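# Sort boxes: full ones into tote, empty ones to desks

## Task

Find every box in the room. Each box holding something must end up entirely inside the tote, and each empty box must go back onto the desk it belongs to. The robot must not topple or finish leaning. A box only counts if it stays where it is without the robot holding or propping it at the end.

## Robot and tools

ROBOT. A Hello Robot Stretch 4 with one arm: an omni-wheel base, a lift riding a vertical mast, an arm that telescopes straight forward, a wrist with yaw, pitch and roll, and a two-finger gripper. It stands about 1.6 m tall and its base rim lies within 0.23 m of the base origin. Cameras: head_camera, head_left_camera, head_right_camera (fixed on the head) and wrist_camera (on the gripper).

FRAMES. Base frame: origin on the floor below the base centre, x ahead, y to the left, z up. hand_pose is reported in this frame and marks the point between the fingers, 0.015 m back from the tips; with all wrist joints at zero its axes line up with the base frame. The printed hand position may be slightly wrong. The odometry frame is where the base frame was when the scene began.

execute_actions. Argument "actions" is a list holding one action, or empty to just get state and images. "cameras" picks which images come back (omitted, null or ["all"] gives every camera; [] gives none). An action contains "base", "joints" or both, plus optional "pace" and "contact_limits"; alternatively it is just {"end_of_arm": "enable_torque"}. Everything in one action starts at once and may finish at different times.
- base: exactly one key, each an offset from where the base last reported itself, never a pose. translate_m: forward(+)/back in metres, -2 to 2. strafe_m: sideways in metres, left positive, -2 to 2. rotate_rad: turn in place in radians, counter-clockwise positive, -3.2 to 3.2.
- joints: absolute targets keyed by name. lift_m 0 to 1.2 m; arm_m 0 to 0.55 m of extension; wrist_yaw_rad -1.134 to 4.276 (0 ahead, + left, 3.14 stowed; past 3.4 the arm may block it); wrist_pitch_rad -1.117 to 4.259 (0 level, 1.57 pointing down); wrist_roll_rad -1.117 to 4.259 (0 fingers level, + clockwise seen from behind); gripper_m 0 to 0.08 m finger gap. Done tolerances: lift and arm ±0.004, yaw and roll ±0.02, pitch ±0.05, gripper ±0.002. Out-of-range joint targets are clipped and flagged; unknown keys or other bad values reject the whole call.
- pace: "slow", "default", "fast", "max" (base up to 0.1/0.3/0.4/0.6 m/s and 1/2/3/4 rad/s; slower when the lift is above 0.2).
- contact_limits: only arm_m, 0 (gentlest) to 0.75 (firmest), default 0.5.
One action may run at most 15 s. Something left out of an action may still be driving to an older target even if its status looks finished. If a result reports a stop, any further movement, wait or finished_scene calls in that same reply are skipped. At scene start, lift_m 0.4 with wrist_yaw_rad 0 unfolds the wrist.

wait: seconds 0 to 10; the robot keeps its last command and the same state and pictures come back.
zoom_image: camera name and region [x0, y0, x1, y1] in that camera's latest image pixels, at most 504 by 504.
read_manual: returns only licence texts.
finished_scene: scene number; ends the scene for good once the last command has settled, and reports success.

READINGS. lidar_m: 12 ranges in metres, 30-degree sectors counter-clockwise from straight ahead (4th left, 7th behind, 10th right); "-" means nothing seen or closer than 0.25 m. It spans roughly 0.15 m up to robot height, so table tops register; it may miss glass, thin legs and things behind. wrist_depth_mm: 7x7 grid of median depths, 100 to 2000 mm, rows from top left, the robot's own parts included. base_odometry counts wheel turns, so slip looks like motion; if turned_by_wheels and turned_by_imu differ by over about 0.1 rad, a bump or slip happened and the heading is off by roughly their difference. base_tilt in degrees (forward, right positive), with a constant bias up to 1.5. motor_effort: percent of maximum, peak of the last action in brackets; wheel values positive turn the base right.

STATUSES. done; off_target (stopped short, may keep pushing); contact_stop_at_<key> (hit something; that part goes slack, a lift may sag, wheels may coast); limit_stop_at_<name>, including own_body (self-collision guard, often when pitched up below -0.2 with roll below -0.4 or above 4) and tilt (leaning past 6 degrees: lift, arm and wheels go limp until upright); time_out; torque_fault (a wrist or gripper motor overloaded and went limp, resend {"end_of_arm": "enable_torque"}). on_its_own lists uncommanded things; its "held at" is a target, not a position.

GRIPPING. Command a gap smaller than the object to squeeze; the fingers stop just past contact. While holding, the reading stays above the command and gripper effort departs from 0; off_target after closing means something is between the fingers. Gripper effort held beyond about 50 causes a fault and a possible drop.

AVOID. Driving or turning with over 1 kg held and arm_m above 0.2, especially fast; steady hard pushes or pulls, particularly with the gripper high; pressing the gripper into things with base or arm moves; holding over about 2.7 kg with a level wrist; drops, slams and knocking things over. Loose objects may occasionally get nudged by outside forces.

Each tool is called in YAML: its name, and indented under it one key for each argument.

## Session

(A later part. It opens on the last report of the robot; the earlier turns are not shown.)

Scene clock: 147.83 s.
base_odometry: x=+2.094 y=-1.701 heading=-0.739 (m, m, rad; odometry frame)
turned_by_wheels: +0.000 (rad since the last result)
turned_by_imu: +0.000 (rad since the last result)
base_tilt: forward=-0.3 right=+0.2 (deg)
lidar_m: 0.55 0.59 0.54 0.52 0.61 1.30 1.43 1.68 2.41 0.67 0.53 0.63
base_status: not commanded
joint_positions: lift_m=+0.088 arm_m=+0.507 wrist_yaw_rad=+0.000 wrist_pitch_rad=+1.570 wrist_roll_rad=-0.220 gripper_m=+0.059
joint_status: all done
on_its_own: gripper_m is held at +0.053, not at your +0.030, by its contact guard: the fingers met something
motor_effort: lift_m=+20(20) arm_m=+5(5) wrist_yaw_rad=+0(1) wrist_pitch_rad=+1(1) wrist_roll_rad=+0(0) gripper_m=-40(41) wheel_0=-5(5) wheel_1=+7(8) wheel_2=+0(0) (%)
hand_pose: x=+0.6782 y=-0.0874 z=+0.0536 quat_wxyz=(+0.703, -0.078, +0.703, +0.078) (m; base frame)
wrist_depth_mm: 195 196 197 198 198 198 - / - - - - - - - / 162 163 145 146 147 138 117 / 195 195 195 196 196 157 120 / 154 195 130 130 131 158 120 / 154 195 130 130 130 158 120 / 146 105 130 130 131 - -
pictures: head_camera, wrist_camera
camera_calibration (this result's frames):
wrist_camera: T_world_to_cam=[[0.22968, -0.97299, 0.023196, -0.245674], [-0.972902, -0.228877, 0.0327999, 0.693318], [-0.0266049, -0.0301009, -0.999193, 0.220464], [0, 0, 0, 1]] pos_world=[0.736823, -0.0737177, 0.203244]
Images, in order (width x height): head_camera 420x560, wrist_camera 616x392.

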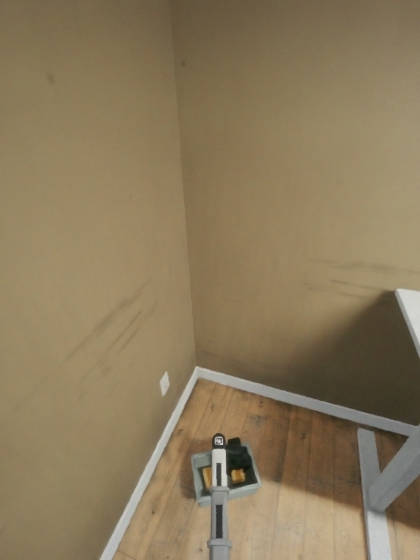

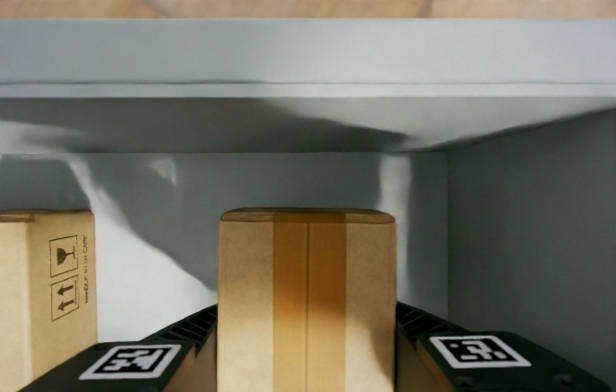

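execute_actions:
  actions:
    - {"joints":{"lift_m":0.082},"pace":"slow"}
  cameras: []

execute_actions:
  actions:
    - {"joints":{"gripper_m":0.064}}
  cameras: []

execute_actions:
  actions:
    - {"joints":{"lift_m":0.3}}
  cameras: ["wrist_camera"]

Scene clock: 150.07 s.
base_odometry: x=+2.094 y=-1.701 heading=-0.739 (m, m, rad; odometry frame)
turned_by_wheels: +0.000 (rad since the last result)
turned_by_imu: +0.000 (rad since the last result)
base_tilt: forward=-0.2 right=+0.0 (deg)
lidar_m: 0.52 0.60 0.51 0.52 0.60 1.25 1.46 1.71 2.41 0.68 0.52 0.58
base_status: not commanded
joint_positions: lift_m=+0.082 arm_m=+0.507 wrist_yaw_rad=+0.000 wrist_pitch_rad=+1.570 wrist_roll_rad=-0.220 gripper_m=+0.059
joint_status: all done
on_its_own: gripper_m is held at +0.053, not at your +0.030, by its contact guard: the fingers met something
motor_effort: lift_m=+19(19) arm_m=+5(5) wrist_yaw_rad=+0(1) wrist_pitch_rad=-1(1) wrist_roll_rad=+0(1) gripper_m=-41(41) wheel_0=-5(5) wheel_1=+7(7) wheel_2=+0(0) (%)
hand_pose: x=+0.6782 y=-0.0874 z=+0.0476 quat_wxyz=(+0.703, -0.078, +0.703, +0.078) (m; base frame)
wrist_depth_mm: - - - - - - - / - - - - - - - / 162 164 145 146 147 138 117 / 188 188 189 189 190 158 120 / 154 189 130 130 131 158 120 / 154 189 130 130 131 158 120 / 146 105 130 131 131 - -
pictures: none
No camera images: the call's "cameras" was empty. Leave "cameras" out to get every camera's image.

Scene clock: 150.73 s.
base_odometry: x=+2.094 y=-1.701 heading=-0.739 (m, m, rad; odometry frame)
turned_by_wheels: +0.000 (rad since the last result)
turned_by_imu: +0.000 (rad since the last result)
base_tilt: forward=-0.3 right=+0.1 (deg)
lidar_m: 0.54 0.62 0.53 0.53 0.61 1.26 1.43 1.70 2.41 0.69 0.52 0.64
base_status: not commanded
joint_positions: lift_m=+0.082 arm_m=+0.507 wrist_yaw_rad=+0.000 wrist_pitch_rad=+1.570 wrist_roll_rad=-0.220 gripper_m=+0.064
joint_status: all done
motor_effort: lift_m=+20(19) arm_m=+5(5) wrist_yaw_rad=-1(0) wrist_pitch_rad=+0(1) wrist_roll_rad=+1(0) gripper_m=+2(41) wheel_0=-5(5) wheel_1=+7(7) wheel_2=+0(0) (%)
hand_pose: x=+0.6782 y=-0.0874 z=+0.0476 quat_wxyz=(+0.703, -0.078, +0.703, +0.078) (m; base frame)
wrist_depth_mm: - - - - - - - / - - - - - - - / 159 160 163 163 145 138 116 / 189 189 190 191 191 157 120 / 155 189 143 140 191 158 120 / 154 190 141 141 142 147 120 / 147 107 141 141 141 - -
pictures: none
No camera images: the call's "cameras" was empty. Leave "cameras" out to get every camera's image.

Scene clock: 152.73 s.
base_odometry: x=+2.094 y=-1.701 heading=-0.739 (m, m, rad; odometry frame)
turned_by_wheels: +0.000 (rad since the last result)
turned_by_imu: +0.000 (rad since the last result)
base_tilt: forward=-0.3 right=+0.2 (deg)
lidar_m: 0.56 0.61 0.51 0.52 0.62 1.27 1.44 1.69 2.41 0.69 0.53 0.63
base_status: not commanded
joint_positions: lift_m=+0.300 arm_m=+0.507 wrist_yaw_rad=+0.000 wrist_pitch_rad=+1.570 wrist_roll_rad=-0.220 gripper_m=+0.064
joint_status: all done
motor_effort: lift_m=+23(26) arm_m=+5(5) wrist_yaw_rad=+0(1) wrist_pitch_rad=-1(0) wrist_roll_rad=+0(0) gripper_m=+3(3) wheel_0=-5(5) wheel_1=+8(7) wheel_2=+0(0) (%)
hand_pose: x=+0.6782 y=-0.0874 z=+0.2654 quat_wxyz=(+0.703, -0.078, +0.703, +0.078) (m; base frame)
wrist_depth_mm: 404 407 407 407 407 413 413 / 404 407 407 410 410 415 415 / 407 407 410 407 413 410 413 / 312 394 410 407 353 415 413 / 309 357 407 357 353 415 415 / 309 389 404 410 294 415 418 / 319 107 145 338 161 - 418
pictures: wrist_camera
camera_calibration (this result's frames):
wrist_camera: T_world_to_cam=[[0.22968, -0.97299, 0.023196, -0.250587], [-0.972903, -0.228877, 0.0327999, 0.686379], [-0.026605, -0.0301009, -0.999193, 0.432029], [0, 0, 0, 1]] pos_world=[0.736828, -0.0737178, 0.41498]
Images, in order (width x height): wrist_camera 616x392.

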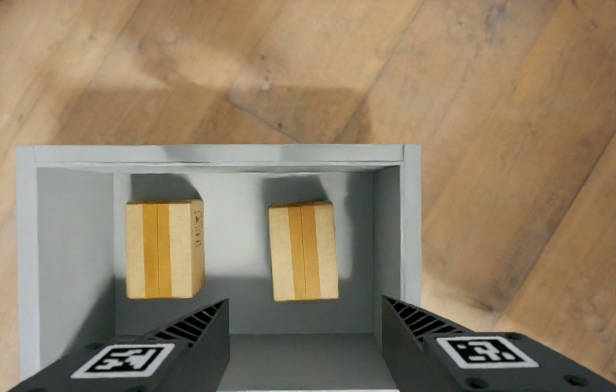

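execute_actions:
  actions:
    - {"base":{"translate_m":-0.34},"joints":{"arm_m":0.1,"wrist_roll_rad":0,"gripper_m":0.08},"pace":"fast"}
  cameras: []

execute_actions:
  actions:
    - {"base":{"rotate_rad":-0.378}}
  cameras: []

execute_actions:
  actions:
    - {"base":{"strafe_m":-1.255},"joints":{"lift_m":1.12}}
  cameras: ["head_camera"]

execute_actions:
  actions:
    - {"base":{"translate_m":0.26},"joints":{"arm_m":0.4}}
  cameras: ["head_camera","wrist_camera"]

Scene clock: 157.13 s.
base_odometry: x=+1.843 y=-1.472 heading=-0.739 (m, m, rad; odometry frame)
turned_by_wheels: +0.000 (rad since the last result)
turned_by_imu: -0.001 (rad since the last result)
base_tilt: forward=-0.2 right=+0.1 (deg)
lidar_m: 0.83 0.73 0.59 0.61 0.72 1.50 1.10 1.29 2.30 1.33 0.76 0.76
base_status: done
joint_positions: lift_m=+0.300 arm_m=+0.101 wrist_yaw_rad=+0.000 wrist_pitch_rad=+1.571 wrist_roll_rad=+0.000 gripper_m=+0.080
joint_status: all done
motor_effort: lift_m=+22(23) arm_m=-5(6) wrist_yaw_rad=-1(2) wrist_pitch_rad=-1(3) wrist_roll_rad=+0(3) gripper_m=+2(1) wheel_0=-4(11) wheel_1=-4(11) wheel_2=+1(15) (%)
hand_pose: x=+0.2718 y=-0.0874 z=+0.2654 quat_wxyz=(+0.707, +0.000, +0.707, +0.000) (m; base frame)
wrist_depth_mm: 407 410 410 413 410 410 415 / 410 407 410 410 413 415 415 / 407 410 410 413 413 413 413 / 410 407 410 415 415 415 415 / 410 410 415 413 413 415 418 / 410 415 413 415 415 415 415 / 407 108 263 362 415 103 -
pictures: none
No camera images: the call's "cameras" was empty. Leave "cameras" out to get every camera's image.

Scene clock: 158.30 s.
base_odometry: x=+1.843 y=-1.472 heading=-1.116 (m, m, rad; odometry frame)
turned_by_wheels: -0.377 (rad since the last result)
turned_by_imu: -0.374 (rad since the last result)
base_tilt: forward=-0.3 right=+0.2 (deg)
lidar_m: 0.87 0.88 0.66 0.59 0.61 0.87 1.44 1.10 1.44 2.29 1.06 0.75
base_status: done
joint_positions: lift_m=+0.300 arm_m=+0.101 wrist_yaw_rad=+0.000 wrist_pitch_rad=+1.570 wrist_roll_rad=+0.000 gripper_m=+0.080
joint_status: not commanded
motor_effort: lift_m=+23(22) arm_m=-5(5) wrist_yaw_rad=+0(0) wrist_pitch_rad=-2(1) wrist_roll_rad=+0(0) gripper_m=+2(2) wheel_0=+5(11) wheel_1=+6(11) wheel_2=+3(8) (%)
hand_pose: x=+0.2718 y=-0.0874 z=+0.2654 quat_wxyz=(+0.707, +0.000, +0.707, +0.000) (m; base frame)
wrist_depth_mm: 410 407 410 407 410 413 413 / 407 410 410 413 413 410 413 / 410 410 410 410 410 418 415 / 407 410 410 410 415 413 415 / 407 410 413 415 415 413 415 / 410 413 413 413 415 418 418 / 410 108 263 359 415 103 -
pictures: none
No camera images: the call's "cameras" was empty. Leave "cameras" out to get every camera's image.

Scene clock: 163.80 s.
base_odometry: x=+0.715 y=-2.023 heading=-1.116 (m, m, rad; odometry frame)
turned_by_wheels: +0.000 (rad since the last result)
turned_by_imu: +0.001 (rad since the last result)
base_tilt: forward=-0.2 right=+0.2 (deg)
lidar_m: 0.75 0.79 1.06 1.87 1.91 1.08 0.99 1.02 1.12 1.04 1.09 0.80
base_status: done
joint_positions: lift_m=+1.120 arm_m=+0.101 wrist_yaw_rad=+0.000 wrist_pitch_rad=+1.570 wrist_roll_rad=+0.000 gripper_m=+0.080
joint_status: all done
motor_effort: lift_m=+23(27) arm_m=-5(4) wrist_yaw_rad=-1(0) wrist_pitch_rad=-2(0) wrist_roll_rad=-1(0) gripper_m=+2(2) wheel_0=+5(14) wheel_1=-4(13) wheel_2=+0(1) (%)
hand_pose: x=+0.2718 y=-0.0874 z=+1.0854 quat_wxyz=(+0.707, +0.000, +0.707, +0.000) (m; base frame)
wrist_depth_mm: 1205 1255 1205 1229 1229 1229 1255 / 1205 1229 1255 1205 1229 1255 1229 / 1229 1205 1205 1229 1229 1205 1205 / 1255 1229 1229 1229 1229 1229 1229 / 1205 1255 1229 1078 1229 1255 1229 / 1229 1229 1025 1025 1255 1229 1255 / 1229 108 1025 1025 1229 103 -
pictures: head_camera
Images, in order (width x height): head_camera 420x560.

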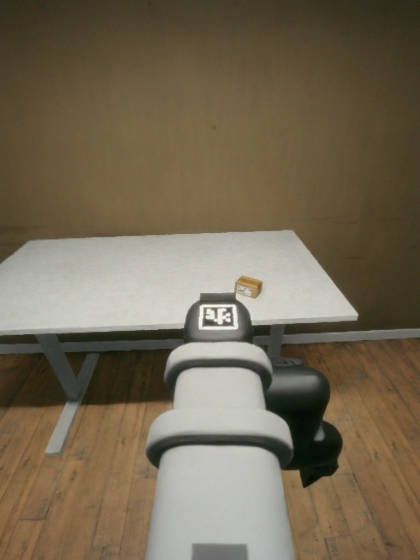

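Scene clock: 166.13 s.
base_odometry: x=+0.829 y=-2.256 heading=-1.116 (m, m, rad; odometry frame)
turned_by_wheels: +0.001 (rad since the last result)
turned_by_imu: +0.001 (rad since the last result)
base_tilt: forward=-0.3 right=+0.1 (deg)
lidar_m: 0.49 0.51 0.71 1.88 1.96 1.32 1.24 1.26 1.07 1.01 1.06 0.52
base_status: done
joint_positions: lift_m=+1.120 arm_m=+0.399 wrist_yaw_rad=+0.000 wrist_pitch_rad=+1.570 wrist_roll_rad=+0.000 gripper_m=+0.080
joint_status: all done
motor_effort: lift_m=+22(22) arm_m=+5(5) wrist_yaw_rad=-1(1) wrist_pitch_rad=-1(1) wrist_roll_rad=+0(1) gripper_m=+2(2) wheel_0=+4(9) wheel_1=+5(12) wheel_2=-3(12) (%)
hand_pose: x=+0.5703 y=-0.0874 z=+1.0854 quat_wxyz=(+0.707, +0.000, +0.707, +0.000) (m; base frame)
wrist_depth_mm: 277 278 279 279 279 281 282 / 277 278 279 230 231 282 281 / 278 279 279 279 232 282 283 / 278 281 282 282 281 283 283 / 279 282 282 281 282 282 283 / 281 279 281 283 283 283 283 / 279 108 1008 1042 1255 103 -
pictures: head_camera, wrist_camera
camera_calibration (this result's frames):
wrist_camera: T_world_to_cam=[[0.011818, -0.999664, 0.0230656, -0.122771], [-0.999409, -0.0110638, 0.0325531, 0.588908], [-0.032287, -0.0234367, -0.999204, 1.25238], [0, 0, 0, 1]] pos_world=[0.630446, -0.0868625, 1.23504]
Images, in order (width x height): head_camera 420x560, wrist_camera 616x392.

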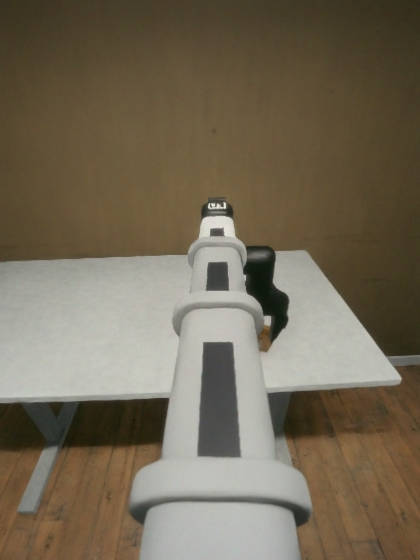

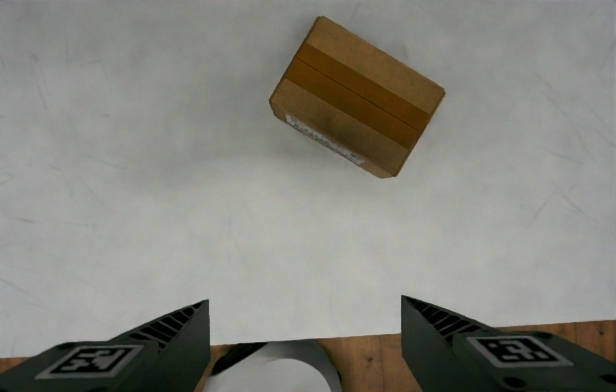

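execute_actions:
  actions:
    - {"base":{"strafe_m":-0.033},"joints":{"arm_m":0.512,"lift_m":1.075,"wrist_roll_rad":-1.03}}
  cameras: ["wrist_camera"]

Scene clock: 169.17 s.
base_odometry: x=+0.800 y=-2.270 heading=-1.116 (m, m, rad; odometry frame)
turned_by_wheels: +0.000 (rad since the last result)
turned_by_imu: +0.000 (rad since the last result)
base_tilt: forward=-0.3 right=+0.1 (deg)
lidar_m: 0.49 0.54 0.70 1.90 1.98 1.32 1.24 1.27 1.05 0.99 1.03 0.57
base_status: done
joint_positions: lift_m=+1.075 arm_m=+0.511 wrist_yaw_rad=+0.000 wrist_pitch_rad=+1.570 wrist_roll_rad=-1.030 gripper_m=+0.080
joint_status: all done
motor_effort: lift_m=+18(22) arm_m=+5(6) wrist_yaw_rad=-1(1) wrist_pitch_rad=+0(1) wrist_roll_rad=-2(4) gripper_m=+2(2) wheel_0=+4(12) wheel_1=-4(11) wheel_2=+0(0) (%)
hand_pose: x=+0.6822 y=-0.0874 z=+1.0407 quat_wxyz=(+0.616, -0.348, +0.615, +0.348) (m; base frame)
wrist_depth_mm: 232 232 235 236 236 236 236 / 232 233 236 236 236 237 238 / 232 233 234 236 236 237 238 / 233 234 235 236 237 238 238 / 234 236 236 186 238 238 239 / 235 236 187 187 238 239 240 / 235 108 188 187 188 103 -
pictures: wrist_camera
camera_calibration (this result's frames):
wrist_camera: T_world_to_cam=[[0.862791, -0.505004, 0.0237195, -0.661059], [-0.505546, -0.862168, 0.0330044, 0.290451], [0.00378287, -0.0404672, -0.999174, 1.18524], [0, 0, 0, 1]] pos_world=[0.712709, -0.0354564, 1.19036]
Images, in order (width x height): wrist_camera 616x392.

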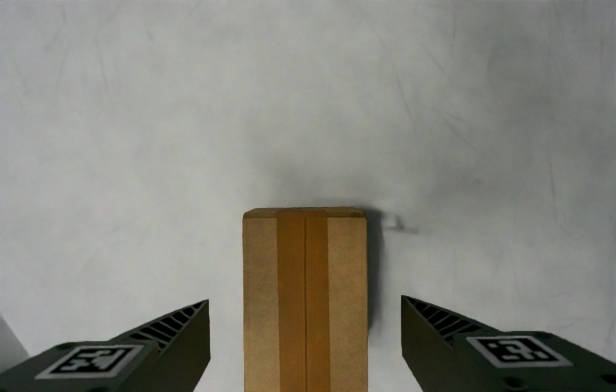

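execute_actions:
  actions:
    - {"joints":{"lift_m":1.018}}
  cameras: ["wrist_camera"]

execute_actions:
  actions:
    - {"joints":{"gripper_m":0.03}}
  cameras: []

execute_actions:
  actions:
    - {"joints":{"lift_m":1.1}}
  cameras: []

execute_actions:
  actions:
    - {"joints":{"wrist_pitch_rad":0.5,"wrist_roll_rad":-0.55,"arm_m":0.3}}
  cameras: ["wrist_camera"]

Scene clock: 171.67 s.
base_odometry: x=+0.800 y=-2.270 heading=-1.116 (m, m, rad; odometry frame)
turned_by_wheels: +0.000 (rad since the last result)
turned_by_imu: +0.000 (rad since the last result)
base_tilt: forward=-0.3 right=+0.1 (deg)
lidar_m: 0.48 0.56 0.68 1.88 1.98 1.34 1.24 1.29 1.08 1.01 1.02 0.56
base_status: not commanded
joint_positions: lift_m=+1.018 arm_m=+0.511 wrist_yaw_rad=+0.000 wrist_pitch_rad=+1.570 wrist_roll_rad=-1.030 gripper_m=+0.080
joint_status: all done
motor_effort: lift_m=+18(17) arm_m=+5(5) wrist_yaw_rad=+0(1) wrist_pitch_rad=+0(1) wrist_roll_rad=-1(2) gripper_m=+2(2) wheel_0=+4(4) wheel_1=-4(4) wheel_2=+0(1) (%)
hand_pose: x=+0.6822 y=-0.0874 z=+0.9837 quat_wxyz=(+0.616, -0.348, +0.615, +0.348) (m; base frame)
wrist_depth_mm: 176 176 177 178 178 179 180 / 176 176 178 178 179 180 180 / 177 177 178 178 180 180 181 / 177 178 179 179 179 180 181 / 177 178 132 130 132 181 181 / 178 179 130 130 131 181 182 / 178 108 130 130 131 103 -
pictures: wrist_camera
camera_calibration (this result's frames):
wrist_camera: T_world_to_cam=[[0.862793, -0.505, 0.0237197, -0.659709], [-0.505543, -0.86217, 0.0330042, 0.292331], [0.00378327, -0.0404672, -0.999174, 1.12829], [0, 0, 0, 1]] pos_world=[0.71271, -0.0354562, 1.13336]
Images, in order (width x height): wrist_camera 616x392.

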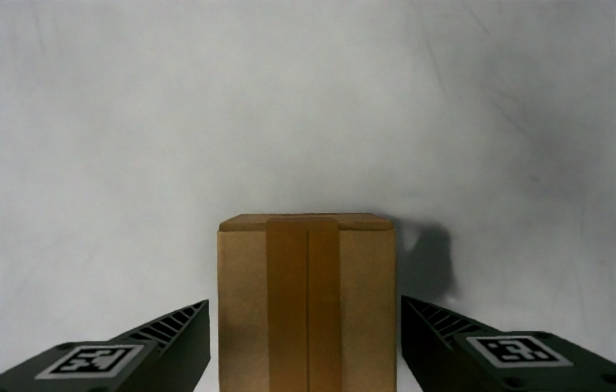

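Scene clock: 172.67 s.
base_odometry: x=+0.800 y=-2.270 heading=-1.116 (m, m, rad; odometry frame)
turned_by_wheels: +0.000 (rad since the last result)
turned_by_imu: +0.000 (rad since the last result)
base_tilt: forward=-0.2 right=+0.2 (deg)
lidar_m: 0.49 0.53 0.69 1.91 1.96 1.33 1.24 1.27 1.07 0.98 1.02 0.57
base_status: not commanded
joint_positions: lift_m=+1.018 arm_m=+0.511 wrist_yaw_rad=+0.000 wrist_pitch_rad=+1.570 wrist_roll_rad=-1.030 gripper_m=+0.059
joint_status: gripper_m off_target (ended at +0.059, target +0.030)
on_its_own: gripper_m is held at +0.053, not at your +0.030, by its contact guard: the fingers met something
motor_effort: lift_m=+18(19) arm_m=+5(5) wrist_yaw_rad=-1(2) wrist_pitch_rad=-2(1) wrist_roll_rad=-2(1) gripper_m=-41(43) wheel_0=+4(4) wheel_1=-4(4) wheel_2=+0(0) (%)
hand_pose: x=+0.6822 y=-0.0874 z=+0.9837 quat_wxyz=(+0.616, -0.348, +0.615, +0.348) (m; base frame)
wrist_depth_mm: 176 177 177 177 179 179 180 / 176 177 177 178 179 180 180 / 177 177 179 179 179 180 181 / 177 178 179 179 180 181 181 / 178 178 132 129 180 181 182 / 178 179 129 129 131 182 182 / 178 105 129 130 131 - -
pictures: none
No camera images: the call's "cameras" was empty. Leave "cameras" out to get every camera's image.

Scene clock: 174.00 s.
base_odometry: x=+0.800 y=-2.270 heading=-1.116 (m, m, rad; odometry frame)
turned_by_wheels: +0.000 (rad since the last result)
turned_by_imu: +0.000 (rad since the last result)
base_tilt: forward=-0.3 right=+0.1 (deg)
lidar_m: 0.48 0.52 0.68 1.91 1.96 1.32 1.24 1.27 1.06 0.99 1.06 0.55
base_status: not commanded
joint_positions: lift_m=+1.100 arm_m=+0.511 wrist_yaw_rad=+0.000 wrist_pitch_rad=+1.570 wrist_roll_rad=-1.030 gripper_m=+0.059
joint_status: all done
on_its_own: gripper_m is held at +0.053, not at your +0.030, by its contact guard: the fingers met something
motor_effort: lift_m=+24(26) arm_m=+5(5) wrist_yaw_rad=-1(1) wrist_pitch_rad=+1(1) wrist_roll_rad=-1(2) gripper_m=-41(40) wheel_0=+4(4) wheel_1=-4(4) wheel_2=+0(0) (%)
hand_pose: x=+0.6822 y=-0.0874 z=+1.0653 quat_wxyz=(+0.616, -0.348, +0.615, +0.348) (m; base frame)
wrist_depth_mm: 255 256 257 258 259 259 260 / 257 256 258 258 260 260 262 / 258 258 259 260 260 262 263 / 257 258 259 259 260 262 262 / 257 258 132 129 262 264 264 / 258 259 130 130 131 264 264 / 976 105 130 130 131 - 265
pictures: none
No camera images: the call's "cameras" was empty. Leave "cameras" out to get every camera's image.

Scene clock: 175.73 s.
base_odometry: x=+0.800 y=-2.270 heading=-1.116 (m, m, rad; odometry frame)
turned_by_wheels: +0.000 (rad since the last result)
turned_by_imu: +0.000 (rad since the last result)
base_tilt: forward=-0.3 right=+0.1 (deg)
lidar_m: 0.49 0.51 0.68 1.91 1.95 1.33 1.23 1.29 1.08 0.98 1.05 0.55
base_status: not commanded
joint_positions: lift_m=+1.100 arm_m=+0.301 wrist_yaw_rad=+0.000 wrist_pitch_rad=+0.504 wrist_roll_rad=-0.550 gripper_m=+0.059
joint_status: all done
on_its_own: gripper_m is held at +0.053, not at your +0.030, by its contact guard: the fingers met something
motor_effort: lift_m=+24(24) arm_m=-5(5) wrist_yaw_rad=+0(1) wrist_pitch_rad=-13(12) wrist_roll_rad=+1(7) gripper_m=-40(40) wheel_0=+4(4) wheel_1=-4(4) wheel_2=+0(0) (%)
hand_pose: x=+0.6579 y=-0.0874 z=+1.1752 quat_wxyz=(+0.932, -0.263, +0.240, +0.068) (m; base frame)
wrist_depth_mm: 691 778 750 715 683 661 634 / 569 699 788 759 723 699 676 / 484 569 699 798 778 741 715 / 421 480 564 683 809 798 750 / 373 418 132 129 654 842 820 / 332 370 129 130 131 878 878 / 301 104 130 130 131 - 917
pictures: wrist_camera
camera_calibration (this result's frames):
wrist_camera: T_world_to_cam=[[0.237138, -0.845975, 0.47759, -0.794868], [-0.43817, -0.531907, -0.724625, 1.14862], [0.867048, -0.0374294, -0.496817, 0.1616], [0, 0, 0, 1]] pos_world=[0.551671, -0.0554284, 1.29223]
Images, in order (width x height): wrist_camera 616x392.

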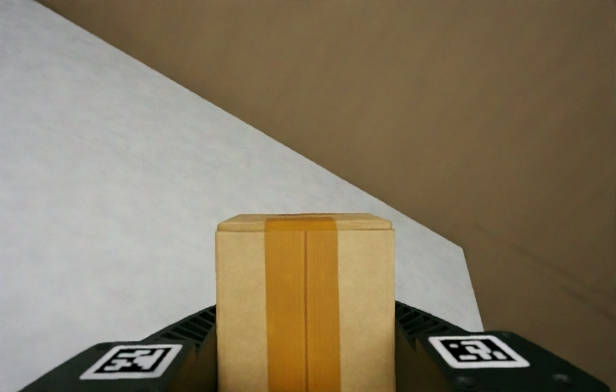

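execute_actions:
  actions: []
  cameras: []

execute_actions:
  actions: []
  cameras: []

execute_actions:
  actions: []
  cameras: []

Scene clock: 177.80 s.
base_odometry: x=+0.800 y=-2.270 heading=-1.116 (m, m, rad; odometry frame)
turned_by_wheels: +0.000 (rad since the last result)
turned_by_imu: +0.000 (rad since the last result)
base_tilt: forward=-0.3 right=+0.1 (deg)
lidar_m: 0.49 0.53 0.71 1.91 1.99 1.32 1.25 1.31 1.07 0.98 1.04 0.53
base_status: not commanded
joint_positions: lift_m=+1.100 arm_m=+0.301 wrist_yaw_rad=+0.000 wrist_pitch_rad=+0.504 wrist_roll_rad=-0.550 gripper_m=+0.059
joint_status: all done
on_its_own: gripper_m is held at +0.053, not at your +0.030, by its contact guard: the fingers met something
motor_effort: lift_m=+24(24) arm_m=-5(5) wrist_yaw_rad=-1(1) wrist_pitch_rad=-10(12) wrist_roll_rad=+1(7) gripper_m=-40(40) wheel_0=+4(4) wheel_1=-4(4) wheel_2=+0(0) (%)
hand_pose: x=+0.6579 y=-0.0874 z=+1.1752 quat_wxyz=(+0.932, -0.263, +0.240, +0.068) (m; base frame)
wrist_depth_mm: 699 778 750 723 683 661 640 / 569 691 788 759 732 699 676 / 484 569 683 798 768 750 715 / 421 484 569 668 809 788 750 / 373 421 132 129 654 831 809 / 334 368 130 130 130 891 878 / 301 105 129 130 131 - 931
pictures: none
No camera images: the call's "cameras" was empty. Leave "cameras" out to get every camera's image.

Scene clock: 177.80 s.
base_odometry: x=+0.800 y=-2.270 heading=-1.116 (m, m, rad; odometry frame)
turned_by_wheels: +0.000 (rad since the last result)
turned_by_imu: +0.000 (rad since the last result)
base_tilt: forward=-0.3 right=+0.1 (deg)
lidar_m: 0.49 0.53 0.71 1.91 1.99 1.32 1.25 1.31 1.07 0.98 1.04 0.53
base_status: not commanded
joint_positions: lift_m=+1.100 arm_m=+0.301 wrist_yaw_rad=+0.000 wrist_pitch_rad=+0.504 wrist_roll_rad=-0.550 gripper_m=+0.059
joint_status: all done
on_its_own: gripper_m is held at +0.053, not at your +0.030, by its contact guard: the fingers met something
motor_effort: lift_m=+24(24) arm_m=-5(5) wrist_yaw_rad=-1(1) wrist_pitch_rad=-10(12) wrist_roll_rad=+1(7) gripper_m=-40(40) wheel_0=+4(4) wheel_1=-4(4) wheel_2=+0(0) (%)
hand_pose: x=+0.6579 y=-0.0874 z=+1.1752 quat_wxyz=(+0.932, -0.263, +0.240, +0.068) (m; base frame)
wrist_depth_mm: 699 778 750 723 683 661 640 / 569 691 788 759 732 699 676 / 484 569 683 798 768 750 715 / 421 484 569 668 809 788 750 / 373 421 132 129 654 831 809 / 334 368 130 130 130 891 878 / 301 105 129 130 131 - 931
pictures: none
No camera images: the call's "cameras" was empty. Leave "cameras" out to get every camera's image.

Scene clock: 177.80 s.
base_odometry: x=+0.800 y=-2.270 heading=-1.116 (m, m, rad; odometry frame)
turned_by_wheels: +0.000 (rad since the last result)
turned_by_imu: +0.000 (rad since the last result)
base_tilt: forward=-0.3 right=+0.1 (deg)
lidar_m: 0.49 0.53 0.71 1.91 1.99 1.32 1.25 1.31 1.07 0.98 1.04 0.53
base_status: not commanded
joint_positions: lift_m=+1.100 arm_m=+0.301 wrist_yaw_rad=+0.000 wrist_pitch_rad=+0.504 wrist_roll_rad=-0.550 gripper_m=+0.059
joint_status: all done
on_its_own: gripper_m is held at +0.053, not at your +0.030, by its contact guard: the fingers met something
motor_effort: lift_m=+24(24) arm_m=-5(5) wrist_yaw_rad=-1(1) wrist_pitch_rad=-10(12) wrist_roll_rad=+1(7) gripper_m=-40(40) wheel_0=+4(4) wheel_1=-4(4) wheel_2=+0(0) (%)
hand_pose: x=+0.6579 y=-0.0874 z=+1.1752 quat_wxyz=(+0.932, -0.263, +0.240, +0.068) (m; base frame)
wrist_depth_mm: 699 778 750 723 683 661 640 / 569 691 788 759 732 699 676 / 484 569 683 798 768 750 715 / 421 484 569 668 809 788 750 / 373 421 132 129 654 831 809 / 334 368 130 130 130 891 878 / 301 105 129 130 131 - 931
pictures: none
No camera images: the call's "cameras" was empty. Leave "cameras" out to get every camera's image.

execute_actions:
  actions:
    - {"joints":{"wrist_pitch_rad":0.0,"wrist_roll_rad":0}}
  cameras: []

execute_actions:
  actions: []
  cameras: []

Scene clock: 179.57 s.
base_odometry: x=+0.800 y=-2.270 heading=-1.116 (m, m, rad; odometry frame)
turned_by_wheels: +0.000 (rad since the last result)
turned_by_imu: +0.000 (rad since the last result)
base_tilt: forward=-0.3 right=+0.1 (deg)
lidar_m: 0.48 0.51 0.67 1.90 1.97 1.32 1.26 1.30 1.06 0.98 1.04 0.54
base_status: not commanded
joint_positions: lift_m=+1.100 arm_m=+0.301 wrist_yaw_rad=+0.000 wrist_pitch_rad=+0.005 wrist_roll_rad=-0.001 gripper_m=+0.059
joint_status: all done
on_its_own: gripper_m is held at +0.053, not at your +0.030, by its contact guard: the fingers met something
motor_effort: lift_m=+24(24) arm_m=-5(5) wrist_yaw_rad=-1(0) wrist_pitch_rad=-14(18) wrist_roll_rad=+1(4) gripper_m=-40(40) wheel_0=+4(4) wheel_1=-4(4) wheel_2=+0(0) (%)
hand_pose: x=+0.6844 y=-0.0874 z=+1.2769 quat_wxyz=(+1.000, +0.000, +0.002, +0.000) (m; base frame)
wrist_depth_mm: 741 750 759 768 778 788 798 / 741 750 759 778 778 788 798 / 750 750 768 778 778 798 798 / 750 750 768 778 788 798 798 / 741 759 132 130 788 798 809 / 750 768 130 130 131 809 809 / 750 105 129 130 131 - 820
pictures: none
No camera images: the call's "cameras" was empty. Leave "cameras" out to get every camera's image.

Scene clock: 179.57 s.
base_odometry: x=+0.800 y=-2.270 heading=-1.116 (m, m, rad; odometry frame)
turned_by_wheels: +0.000 (rad since the last result)
turned_by_imu: +0.000 (rad since the last result)
base_tilt: forward=-0.3 right=+0.1 (deg)
lidar_m: 0.48 0.51 0.67 1.90 1.97 1.32 1.26 1.30 1.06 0.98 1.04 0.54
base_status: not commanded
joint_positions: lift_m=+1.100 arm_m=+0.301 wrist_yaw_rad=+0.000 wrist_pitch_rad=+0.005 wrist_roll_rad=-0.001 gripper_m=+0.059
joint_status: all done
on_its_own: gripper_m is held at +0.053, not at your +0.030, by its contact guard: the fingers met something
motor_effort: lift_m=+24(24) arm_m=-5(5) wrist_yaw_rad=-1(0) wrist_pitch_rad=-14(18) wrist_roll_rad=+1(4) gripper_m=-40(40) wheel_0=+4(4) wheel_1=-4(4) wheel_2=+0(0) (%)
hand_pose: x=+0.6844 y=-0.0874 z=+1.2769 quat_wxyz=(+1.000, +0.000, +0.002, +0.000) (m; base frame)
wrist_depth_mm: 741 750 759 768 778 788 798 / 741 750 759 778 778 788 798 / 750 750 768 778 778 798 798 / 750 750 768 778 788 798 798 / 741 759 132 130 788 798 809 / 750 768 130 130 131 809 809 / 750 105 129 130 131 - 820
pictures: none
No camera images: the call's "cameras" was empty. Leave "cameras" out to get every camera's image.

wait:
  seconds: 0.5

wait:
  seconds: 0.5

wait:
  seconds: 0.5

Scene clock: 181.27 s.
base_odometry: x=+0.800 y=-2.270 heading=-1.116 (m, m, rad; odometry frame)
turned_by_wheels: +0.000 (rad since the last result)
turned_by_imu: +0.000 (rad since the last result)
base_tilt: forward=-0.3 right=+0.1 (deg)
lidar_m: 0.49 0.51 0.68 1.88 1.95 1.36 1.24 1.27 1.10 0.98 1.04 0.55
base_status: not commanded
joint_positions: lift_m=+1.100 arm_m=+0.301 wrist_yaw_rad=+0.000 wrist_pitch_rad=+0.005 wrist_roll_rad=-0.001 gripper_m=+0.059
joint_status: all done
on_its_own: gripper_m is held at +0.053, not at your +0.030, by its contact guard: the fingers met something
motor_effort: lift_m=+24(24) arm_m=-5(5) wrist_yaw_rad=-1(0) wrist_pitch_rad=-15(18) wrist_roll_rad=+1(4) gripper_m=-40(40) wheel_0=+4(4) wheel_1=-4(4) wheel_2=+1(0) (%)
hand_pose: x=+0.6844 y=-0.0874 z=+1.2769 quat_wxyz=(+1.000, +0.000, +0.002, +0.000) (m; base frame)
wrist_depth_mm: 741 750 750 759 788 788 798 / 750 741 768 778 788 788 809 / 750 750 768 778 778 788 820 / 750 750 768 778 788 798 809 / 750 759 132 129 788 809 820 / 750 759 129 130 131 798 809 / 750 104 129 130 130 - 820
wait: 0.50 s; at rest from the start
pictures: head_camera, head_left_camera, head_right_camera, wrist_camera
camera_calibration (this result's frames):
wrist_camera: T_world_to_cam=[[-0.0229568, -0.999662, 0.0121954, -0.0908482], [-0.0382703, -0.0113109, -0.999203, 1.35639], [0.999004, -0.0234052, -0.0379977, -0.485777], [0, 0, 0, 1]] pos_world=[0.535117, -0.0868452, 1.33796]
Images, in order (width x height): head_camera 420x560, head_left_camera 420x672, head_right_camera 420x672, wrist_camera 616x392.

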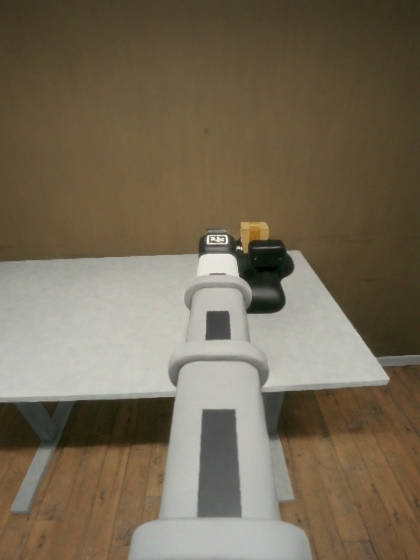

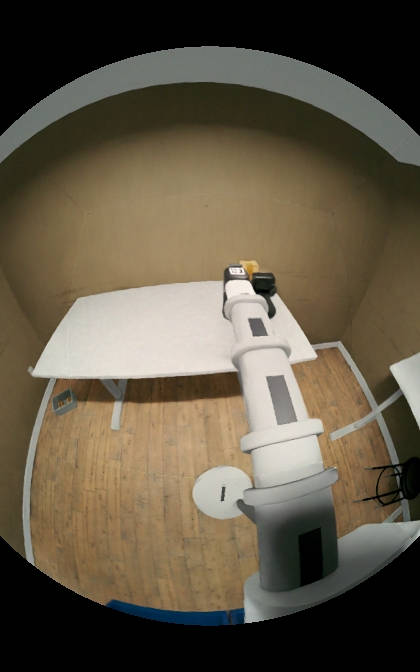

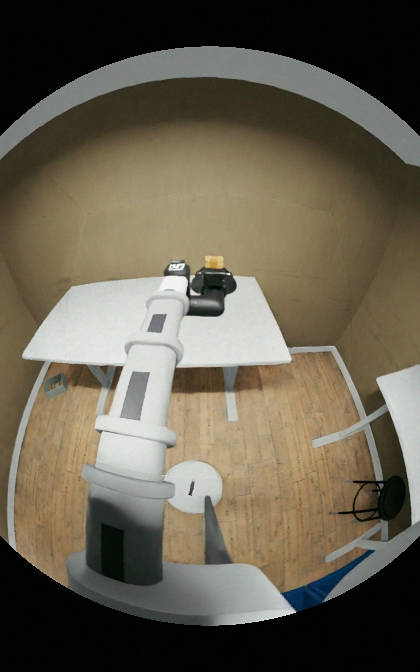

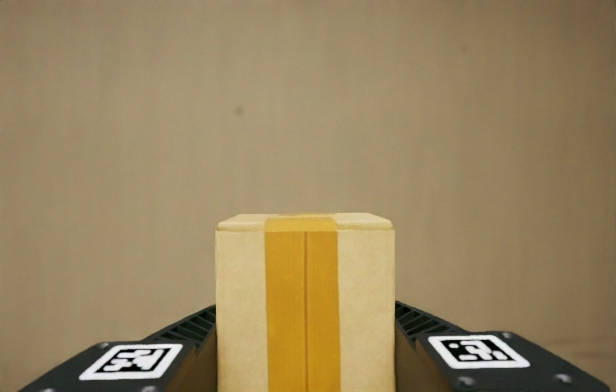

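Scene clock: 181.77 s.
base_odometry: x=+0.800 y=-2.270 heading=-1.116 (m, m, rad; odometry frame)
turned_by_wheels: +0.000 (rad since the last result)
turned_by_imu: +0.000 (rad since the last result)
base_tilt: forward=-0.2 right=+0.1 (deg)
lidar_m: 0.49 0.53 0.68 1.91 1.96 1.33 1.23 1.28 1.07 0.97 1.04 0.54
base_status: not commanded
joint_positions: lift_m=+1.100 arm_m=+0.301 wrist_yaw_rad=+0.000 wrist_pitch_rad=+0.005 wrist_roll_rad=-0.001 gripper_m=+0.059
joint_status: all done
on_its_own: gripper_m is held at +0.053, not at your +0.030, by its contact guard: the fingers met something
motor_effort: lift_m=+24(24) arm_m=-5(5) wrist_yaw_rad=+0(0) wrist_pitch_rad=-13(18) wrist_roll_rad=+1(4) gripper_m=-40(40) wheel_0=+4(4) wheel_1=-4(4) wheel_2=+0(0) (%)
hand_pose: x=+0.6844 y=-0.0874 z=+1.2769 quat_wxyz=(+1.000, +0.000, +0.002, +0.000) (m; base frame)
wrist_depth_mm: 741 741 759 768 778 788 798 / 741 741 759 778 778 798 809 / 741 759 768 778 788 798 798 / 750 759 768 778 788 798 809 / 750 778 132 130 788 798 809 / 741 759 129 130 131 820 820 / 759 105 130 130 131 - 820
wait: 0.50 s; at rest by 0.27 s
pictures: head_camera, head_left_camera, head_right_camera, wrist_camera
camera_calibration (this result's frames):
wrist_camera: T_world_to_cam=[[-0.0229568, -0.999662, 0.0121953, -0.0908481], [-0.0382704, -0.0113109, -0.999203, 1.35639], [0.999004, -0.0234052, -0.0379978, -0.485777], [0, 0, 0, 1]] pos_world=[0.535117, -0.0868452, 1.33796]
Images, in order (width x height): head_camera 420x560, head_left_camera 420x672, head_right_camera 420x672, wrist_camera 616x392.

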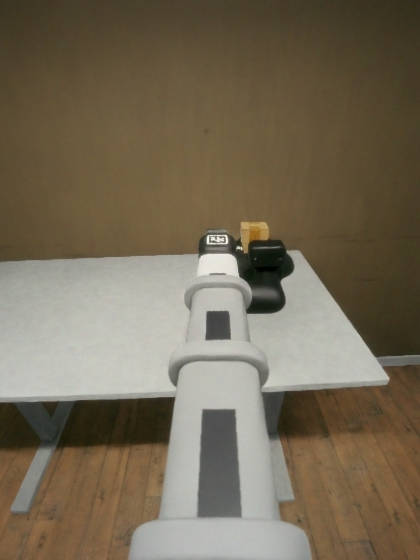

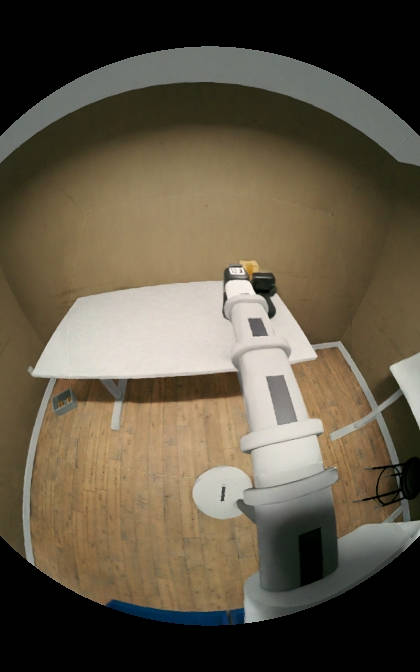

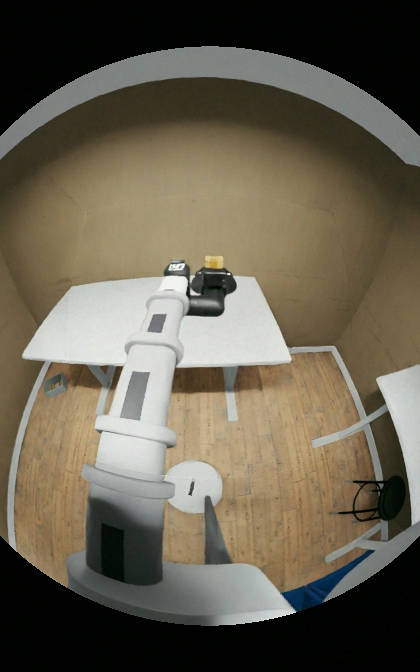

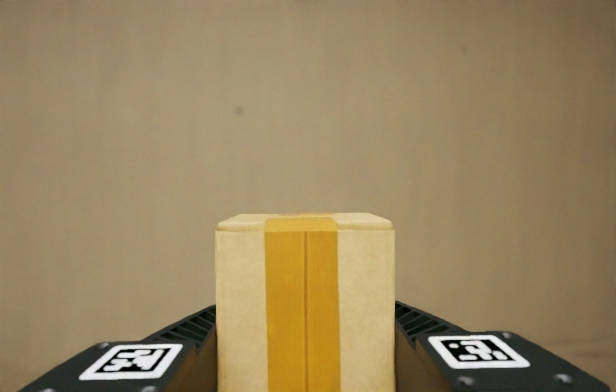

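Scene clock: 182.27 s.
base_odometry: x=+0.800 y=-2.270 heading=-1.116 (m, m, rad; odometry frame)
turned_by_wheels: +0.000 (rad since the last result)
turned_by_imu: +0.000 (rad since the last result)
base_tilt: forward=-0.3 right=+0.2 (deg)
lidar_m: 0.50 0.51 0.68 1.92 1.97 1.33 1.22 1.27 1.08 0.99 1.03 0.54
base_status: not commanded
joint_positions: lift_m=+1.100 arm_m=+0.301 wrist_yaw_rad=+0.000 wrist_pitch_rad=+0.005 wrist_roll_rad=-0.001 gripper_m=+0.059
joint_status: all done
on_its_own: gripper_m is held at +0.053, not at your +0.030, by its contact guard: the fingers met something
motor_effort: lift_m=+24(24) arm_m=-5(5) wrist_yaw_rad=+0(0) wrist_pitch_rad=-14(18) wrist_roll_rad=+2(4) gripper_m=-40(40) wheel_0=+4(4) wheel_1=-4(4) wheel_2=+0(0) (%)
hand_pose: x=+0.6844 y=-0.0874 z=+1.2769 quat_wxyz=(+1.000, +0.000, +0.002, +0.000) (m; base frame)
wrist_depth_mm: 741 741 759 768 788 798 798 / 741 750 759 778 788 798 809 / 750 759 768 778 798 798 809 / 741 759 768 778 788 788 809 / 759 759 132 129 798 798 809 / 759 759 130 130 131 798 820 / 741 105 129 130 131 - 820
wait: 0.50 s; at rest by 0.27 s
pictures: head_camera, head_left_camera, head_right_camera, wrist_camera
camera_calibration (this result's frames):
wrist_camera: T_world_to_cam=[[-0.0229569, -0.999662, 0.0121953, -0.090848], [-0.0382703, -0.0113108, -0.999203, 1.35639], [0.999004, -0.0234053, -0.0379977, -0.485777], [0, 0, 0, 1]] pos_world=[0.535117, -0.0868452, 1.33796]
Images, in order (width x height): head_camera 420x560, head_left_camera 420x672, head_right_camera 420x672, wrist_camera 616x392.

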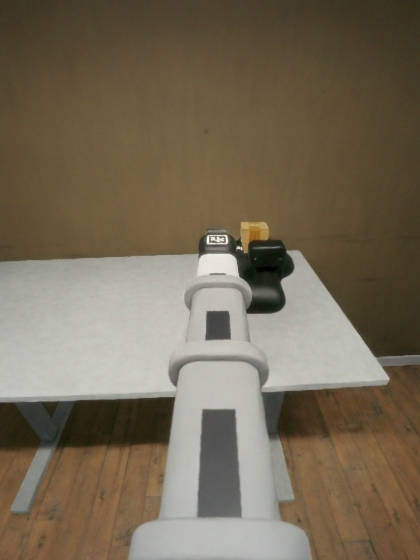

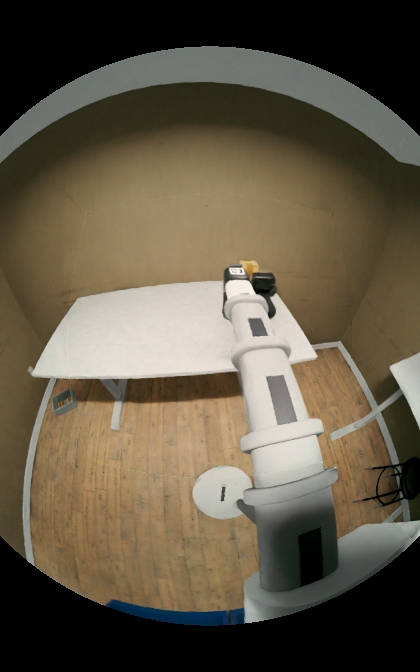

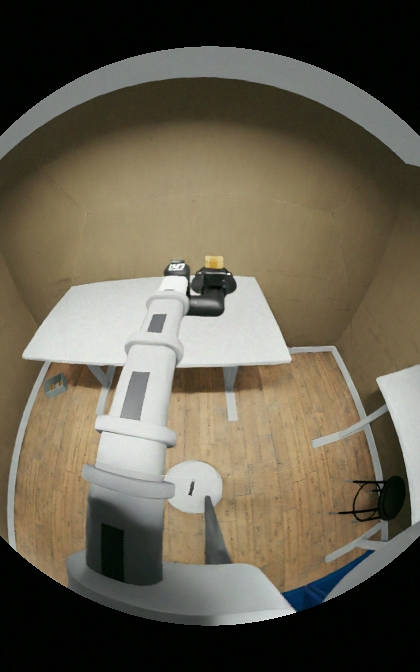

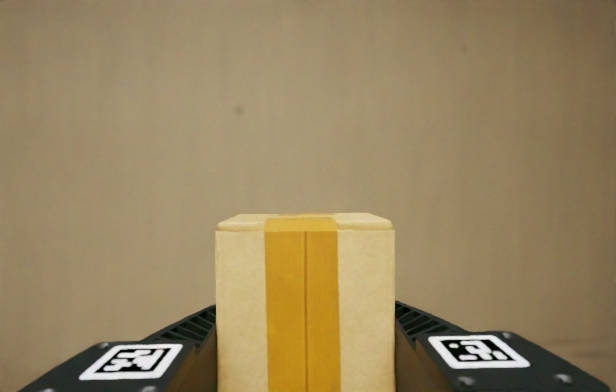

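execute_actions:
  actions:
    - {"joints":{"wrist_roll_rad":1.57,"wrist_pitch_rad":0.3,"arm_m":0.15}}
  cameras: ["head_camera"]

zoom_image:
  camera: "head_camera"
  region: [200,220,360,400]

Scene clock: 189.23 s.
base_odometry: x=+0.800 y=-2.270 heading=-1.116 (m, m, rad; odometry frame)
turned_by_wheels: +0.000 (rad since the last result)
turned_by_imu: +0.000 (rad since the last result)
base_tilt: forward=-0.3 right=+0.2 (deg)
lidar_m: 0.50 0.51 0.67 1.92 1.97 1.32 1.24 1.29 1.07 1.00 1.02 0.54
base_status: not commanded
joint_positions: lift_m=+1.100 arm_m=+0.151 wrist_yaw_rad=+0.000 wrist_pitch_rad=+0.304 wrist_roll_rad=+1.570 gripper_m=+0.059
joint_status: all done
on_its_own: gripper_m is held at +0.053, not at your +0.030, by its contact guard: the fingers met something
motor_effort: lift_m=+24(23) arm_m=-5(4) wrist_yaw_rad=+0(1) wrist_pitch_rad=-10(14) wrist_roll_rad=+1(4) gripper_m=-40(40) wheel_0=+4(4) wheel_1=-4(4) wheel_2=+0(0) (%)
hand_pose: x=+0.5247 y=-0.0875 z=+1.2143 quat_wxyz=(+0.699, +0.699, +0.107, -0.107) (m; base frame)
wrist_depth_mm: 809 866 946 976 585 415 332 / 820 866 917 960 585 418 334 / 809 854 904 960 591 418 332 / 809 854 904 917 559 418 334 / 809 842 132 129 500 418 334 / 798 842 130 130 130 418 338 / 788 105 130 130 131 - 325
pictures: head_camera
Images, in order (width x height): head_camera 420x560.

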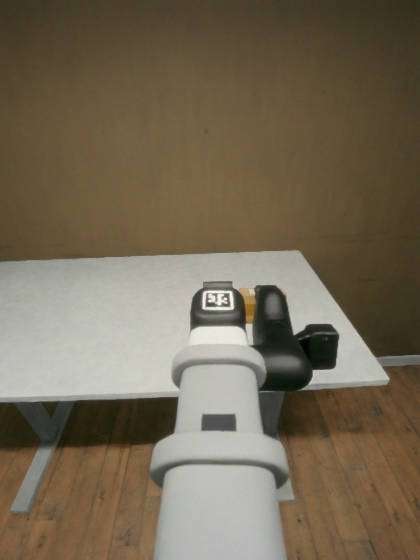

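Region (200, 220, 360, 400) of head_camera's 420x560 image, scaled by 2.800, with more detail than that image has.

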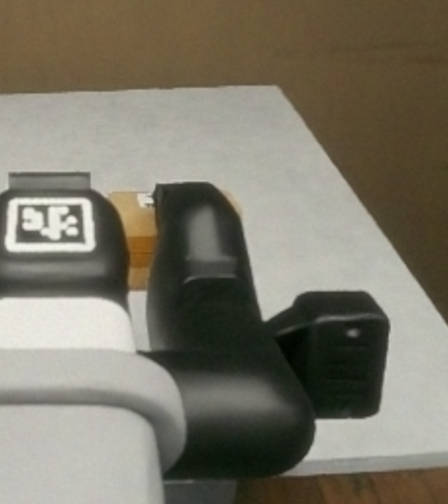

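execute_actions:
  actions:
    - {"joints":{"wrist_pitch_rad":1.57,"wrist_roll_rad":0}}
  cameras: []

execute_actions:
  actions:
    - {"joints":{"wrist_pitch_rad":0.0}}
  cameras: []

execute_actions:
  actions:
    - {"joints":{"wrist_roll_rad":0}}
  cameras: []

execute_actions:
  actions:
    - {"joints":{"wrist_roll_rad":0}}
  cameras: []

execute_actions:
  actions:
    - {"joints":{"wrist_roll_rad":0}}
  cameras: []

execute_actions:
  actions:
    - {"joints":{"wrist_roll_rad":0}}
  cameras: []

execute_actions:
  actions:
    - {"joints":{"wrist_roll_rad":0}}
  cameras: []

Scene clock: 194.80 s.
base_odometry: x=+0.800 y=-2.270 heading=-1.116 (m, m, rad; odometry frame)
turned_by_wheels: +0.000 (rad since the last result)
turned_by_imu: +0.000 (rad since the last result)
base_tilt: forward=-0.3 right=+0.2 (deg)
lidar_m: 0.50 0.54 0.71 1.91 1.97 1.34 1.24 1.27 1.09 0.99 1.02 0.54
base_status: not commanded
joint_positions: lift_m=+1.100 arm_m=+0.151 wrist_yaw_rad=+0.000 wrist_pitch_rad=+1.570 wrist_roll_rad=+0.000 gripper_m=+0.059
joint_status: all done
on_its_own: gripper_m is held at +0.053, not at your +0.030, by its contact guard: the fingers met something
motor_effort: lift_m=+23(24) arm_m=-4(5) wrist_yaw_rad=-1(0) wrist_pitch_rad=+1(11) wrist_roll_rad=-2(6) gripper_m=-40(40) wheel_0=+4(4) wheel_1=-4(4) wheel_2=+1(0) (%)
hand_pose: x=+0.3219 y=-0.0874 z=+1.0653 quat_wxyz=(+0.707, +0.000, +0.707, +0.000) (m; base frame)
wrist_depth_mm: 1182 1205 1182 1205 1205 1182 1205 / 1205 1205 1205 1205 1182 1205 1205 / 1205 1205 1182 1182 1229 1205 1205 / 1205 1205 1229 1205 1205 1205 1205 / 1205 1229 132 129 1205 1205 1229 / 1229 1205 130 130 130 1229 1255 / 1205 105 130 130 131 - 1229
pictures: none
No camera images: the call's "cameras" was empty. Leave "cameras" out to get every camera's image.

Scene clock: 196.27 s.
base_odometry: x=+0.800 y=-2.270 heading=-1.116 (m, m, rad; odometry frame)
turned_by_wheels: +0.000 (rad since the last result)
turned_by_imu: +0.000 (rad since the last result)
base_tilt: forward=-0.3 right=+0.2 (deg)
lidar_m: 0.49 0.52 0.68 1.90 1.99 1.33 1.24 1.27 1.09 0.98 1.02 0.51
base_status: not commanded
joint_positions: lift_m=+1.100 arm_m=+0.151 wrist_yaw_rad=+0.000 wrist_pitch_rad=+0.005 wrist_roll_rad=+0.000 gripper_m=+0.059
joint_status: all done
on_its_own: gripper_m is held at +0.053, not at your +0.030, by its contact guard: the fingers met something
motor_effort: lift_m=+23(24) arm_m=-4(4) wrist_yaw_rad=+0(2) wrist_pitch_rad=-14(16) wrist_roll_rad=-1(2) gripper_m=-40(40) wheel_0=+4(4) wheel_1=-4(4) wheel_2=+0(0) (%)
hand_pose: x=+0.5343 y=-0.0874 z=+1.2769 quat_wxyz=(+1.000, +0.000, +0.002, +0.000) (m; base frame)
wrist_depth_mm: 891 891 904 917 931 917 976 / 891 904 917 904 946 946 960 / 891 917 904 931 931 946 960 / 904 904 904 931 946 946 960 / 891 917 132 130 960 960 960 / 891 904 129 130 131 960 976 / 891 104 130 130 131 - 976
pictures: none
No camera images: the call's "cameras" was empty. Leave "cameras" out to get every camera's image.

Scene clock: 196.57 s.
base_odometry: x=+0.800 y=-2.270 heading=-1.116 (m, m, rad; odometry frame)
turned_by_wheels: +0.000 (rad since the last result)
turned_by_imu: +0.000 (rad since the last result)
base_tilt: forward=-0.3 right=+0.2 (deg)
lidar_m: 0.48 0.50 0.71 1.90 1.98 1.33 1.24 1.29 1.08 0.98 1.04 0.53
base_status: not commanded
joint_positions: lift_m=+1.100 arm_m=+0.151 wrist_yaw_rad=+0.000 wrist_pitch_rad=+0.005 wrist_roll_rad=+0.000 gripper_m=+0.059
joint_status: all done
on_its_own: gripper_m is held at +0.053, not at your +0.030, by its contact guard: the fingers met something
motor_effort: lift_m=+24(23) arm_m=-4(4) wrist_yaw_rad=-2(0) wrist_pitch_rad=-13(14) wrist_roll_rad=-1(1) gripper_m=-40(40) wheel_0=+4(4) wheel_1=-4(4) wheel_2=+0(0) (%)
hand_pose: x=+0.5343 y=-0.0874 z=+1.2769 quat_wxyz=(+1.000, +0.000, +0.002, +0.000) (m; base frame)
wrist_depth_mm: 904 891 917 917 931 946 960 / 878 904 904 917 931 931 960 / 891 917 917 917 946 946 976 / 891 891 917 931 960 960 976 / 904 904 132 130 931 946 960 / 904 904 130 130 130 960 976 / 891 105 130 130 130 - 976
pictures: none
No camera images: the call's "cameras" was empty. Leave "cameras" out to get every camera's image.

Scene clock: 196.87 s.
base_odometry: x=+0.800 y=-2.270 heading=-1.116 (m, m, rad; odometry frame)
turned_by_wheels: +0.000 (rad since the last result)
turned_by_imu: +0.000 (rad since the last result)
base_tilt: forward=-0.3 right=+0.1 (deg)
lidar_m: 0.50 0.52 0.69 1.90 1.98 1.31 1.24 1.28 1.05 0.98 1.04 0.55
base_status: not commanded
joint_positions: lift_m=+1.100 arm_m=+0.151 wrist_yaw_rad=+0.000 wrist_pitch_rad=+0.005 wrist_roll_rad=+0.000 gripper_m=+0.059
joint_status: all done
on_its_own: gripper_m is held at +0.053, not at your +0.030, by its contact guard: the fingers met something
motor_effort: lift_m=+24(23) arm_m=-4(4) wrist_yaw_rad=+0(1) wrist_pitch_rad=-13(12) wrist_roll_rad=-2(2) gripper_m=-40(39) wheel_0=+4(4) wheel_1=-4(4) wheel_2=+0(0) (%)
hand_pose: x=+0.5343 y=-0.0874 z=+1.2769 quat_wxyz=(+1.000, +0.000, +0.002, +0.000) (m; base frame)
wrist_depth_mm: 891 878 904 917 931 946 946 / 891 904 917 917 917 931 960 / 891 904 904 931 931 960 960 / 891 891 931 917 960 960 976 / 891 891 132 129 931 976 976 / 891 904 129 130 131 960 976 / 904 105 130 130 131 - 960
pictures: none
No camera images: the call's "cameras" was empty. Leave "cameras" out to get every camera's image.

Scene clock: 197.17 s.
base_odometry: x=+0.800 y=-2.270 heading=-1.116 (m, m, rad; odometry frame)
turned_by_wheels: +0.000 (rad since the last result)
turned_by_imu: +0.000 (rad since the last result)
base_tilt: forward=-0.3 right=+0.2 (deg)
lidar_m: 0.49 0.52 0.69 1.91 1.96 1.34 1.23 1.29 1.07 1.00 1.04 0.53
base_status: not commanded
joint_positions: lift_m=+1.100 arm_m=+0.151 wrist_yaw_rad=+0.000 wrist_pitch_rad=+0.005 wrist_roll_rad=+0.000 gripper_m=+0.059
joint_status: all done
on_its_own: gripper_m is held at +0.053, not at your +0.030, by its contact guard: the fingers met something
motor_effort: lift_m=+24(24) arm_m=-4(4) wrist_yaw_rad=-1(0) wrist_pitch_rad=-13(15) wrist_roll_rad=-1(2) gripper_m=-40(40) wheel_0=+4(4) wheel_1=-4(4) wheel_2=+0(0) (%)
hand_pose: x=+0.5343 y=-0.0874 z=+1.2769 quat_wxyz=(+1.000, +0.000, +0.002, +0.000) (m; base frame)
wrist_depth_mm: 878 891 917 904 931 946 960 / 891 891 904 931 946 946 960 / 904 904 904 931 931 946 960 / 891 904 904 931 946 946 946 / 891 917 131 129 946 960 976 / 891 917 130 130 131 976 960 / 904 105 130 130 130 - 991
pictures: none
No camera images: the call's "cameras" was empty. Leave "cameras" out to get every camera's image.

Scene clock: 197.47 s.
base_odometry: x=+0.800 y=-2.270 heading=-1.116 (m, m, rad; odometry frame)
turned_by_wheels: +0.000 (rad since the last result)
turned_by_imu: +0.000 (rad since the last result)
base_tilt: forward=-0.3 right=+0.1 (deg)
lidar_m: 0.48 0.51 0.69 1.92 1.99 1.32 1.24 1.28 1.07 0.99 1.04 0.54
base_status: not commanded
joint_positions: lift_m=+1.100 arm_m=+0.151 wrist_yaw_rad=+0.000 wrist_pitch_rad=+0.005 wrist_roll_rad=+0.000 gripper_m=+0.059
joint_status: all done
on_its_own: gripper_m is held at +0.053, not at your +0.030, by its contact guard: the fingers met something
motor_effort: lift_m=+24(23) arm_m=-4(4) wrist_yaw_rad=-1(0) wrist_pitch_rad=-13(13) wrist_roll_rad=-1(1) gripper_m=-40(40) wheel_0=+4(4) wheel_1=-4(4) wheel_2=+0(1) (%)
hand_pose: x=+0.5343 y=-0.0874 z=+1.2769 quat_wxyz=(+1.000, +0.000, +0.002, +0.000) (m; base frame)
wrist_depth_mm: 878 904 904 917 931 946 946 / 891 891 904 917 931 946 946 / 904 891 917 904 946 960 960 / 878 904 931 917 946 946 960 / 891 917 132 130 946 960 976 / 904 904 130 130 131 960 976 / 878 105 130 130 131 - 960
pictures: none
No camera images: the call's "cameras" was empty. Leave "cameras" out to get every camera's image.

Scene clock: 197.77 s.
base_odometry: x=+0.800 y=-2.270 heading=-1.116 (m, m, rad; odometry frame)
turned_by_wheels: +0.000 (rad since the last result)
turned_by_imu: +0.000 (rad since the last result)
base_tilt: forward=-0.3 right=+0.1 (deg)
lidar_m: 0.49 0.51 0.71 1.93 1.96 1.33 1.24 1.26 1.07 1.00 1.04 0.53
base_status: not commanded
joint_positions: lift_m=+1.100 arm_m=+0.151 wrist_yaw_rad=+0.000 wrist_pitch_rad=+0.005 wrist_roll_rad=+0.000 gripper_m=+0.059
joint_status: all done
on_its_own: gripper_m is held at +0.053, not at your +0.030, by its contact guard: the fingers met something
motor_effort: lift_m=+23(24) arm_m=-4(4) wrist_yaw_rad=+0(0) wrist_pitch_rad=-14(13) wrist_roll_rad=-2(3) gripper_m=-40(40) wheel_0=+4(4) wheel_1=-4(4) wheel_2=+1(0) (%)
hand_pose: x=+0.5343 y=-0.0874 z=+1.2769 quat_wxyz=(+1.000, +0.000, +0.002, +0.000) (m; base frame)
wrist_depth_mm: 878 891 904 917 931 931 976 / 878 904 904 917 931 946 976 / 891 904 904 931 931 960 960 / 904 904 904 931 946 960 991 / 904 904 132 130 946 960 976 / 917 904 130 130 131 960 976 / 891 105 130 130 131 - 991
pictures: none
No camera images: the call's "cameras" was empty. Leave "cameras" out to get every camera's image.


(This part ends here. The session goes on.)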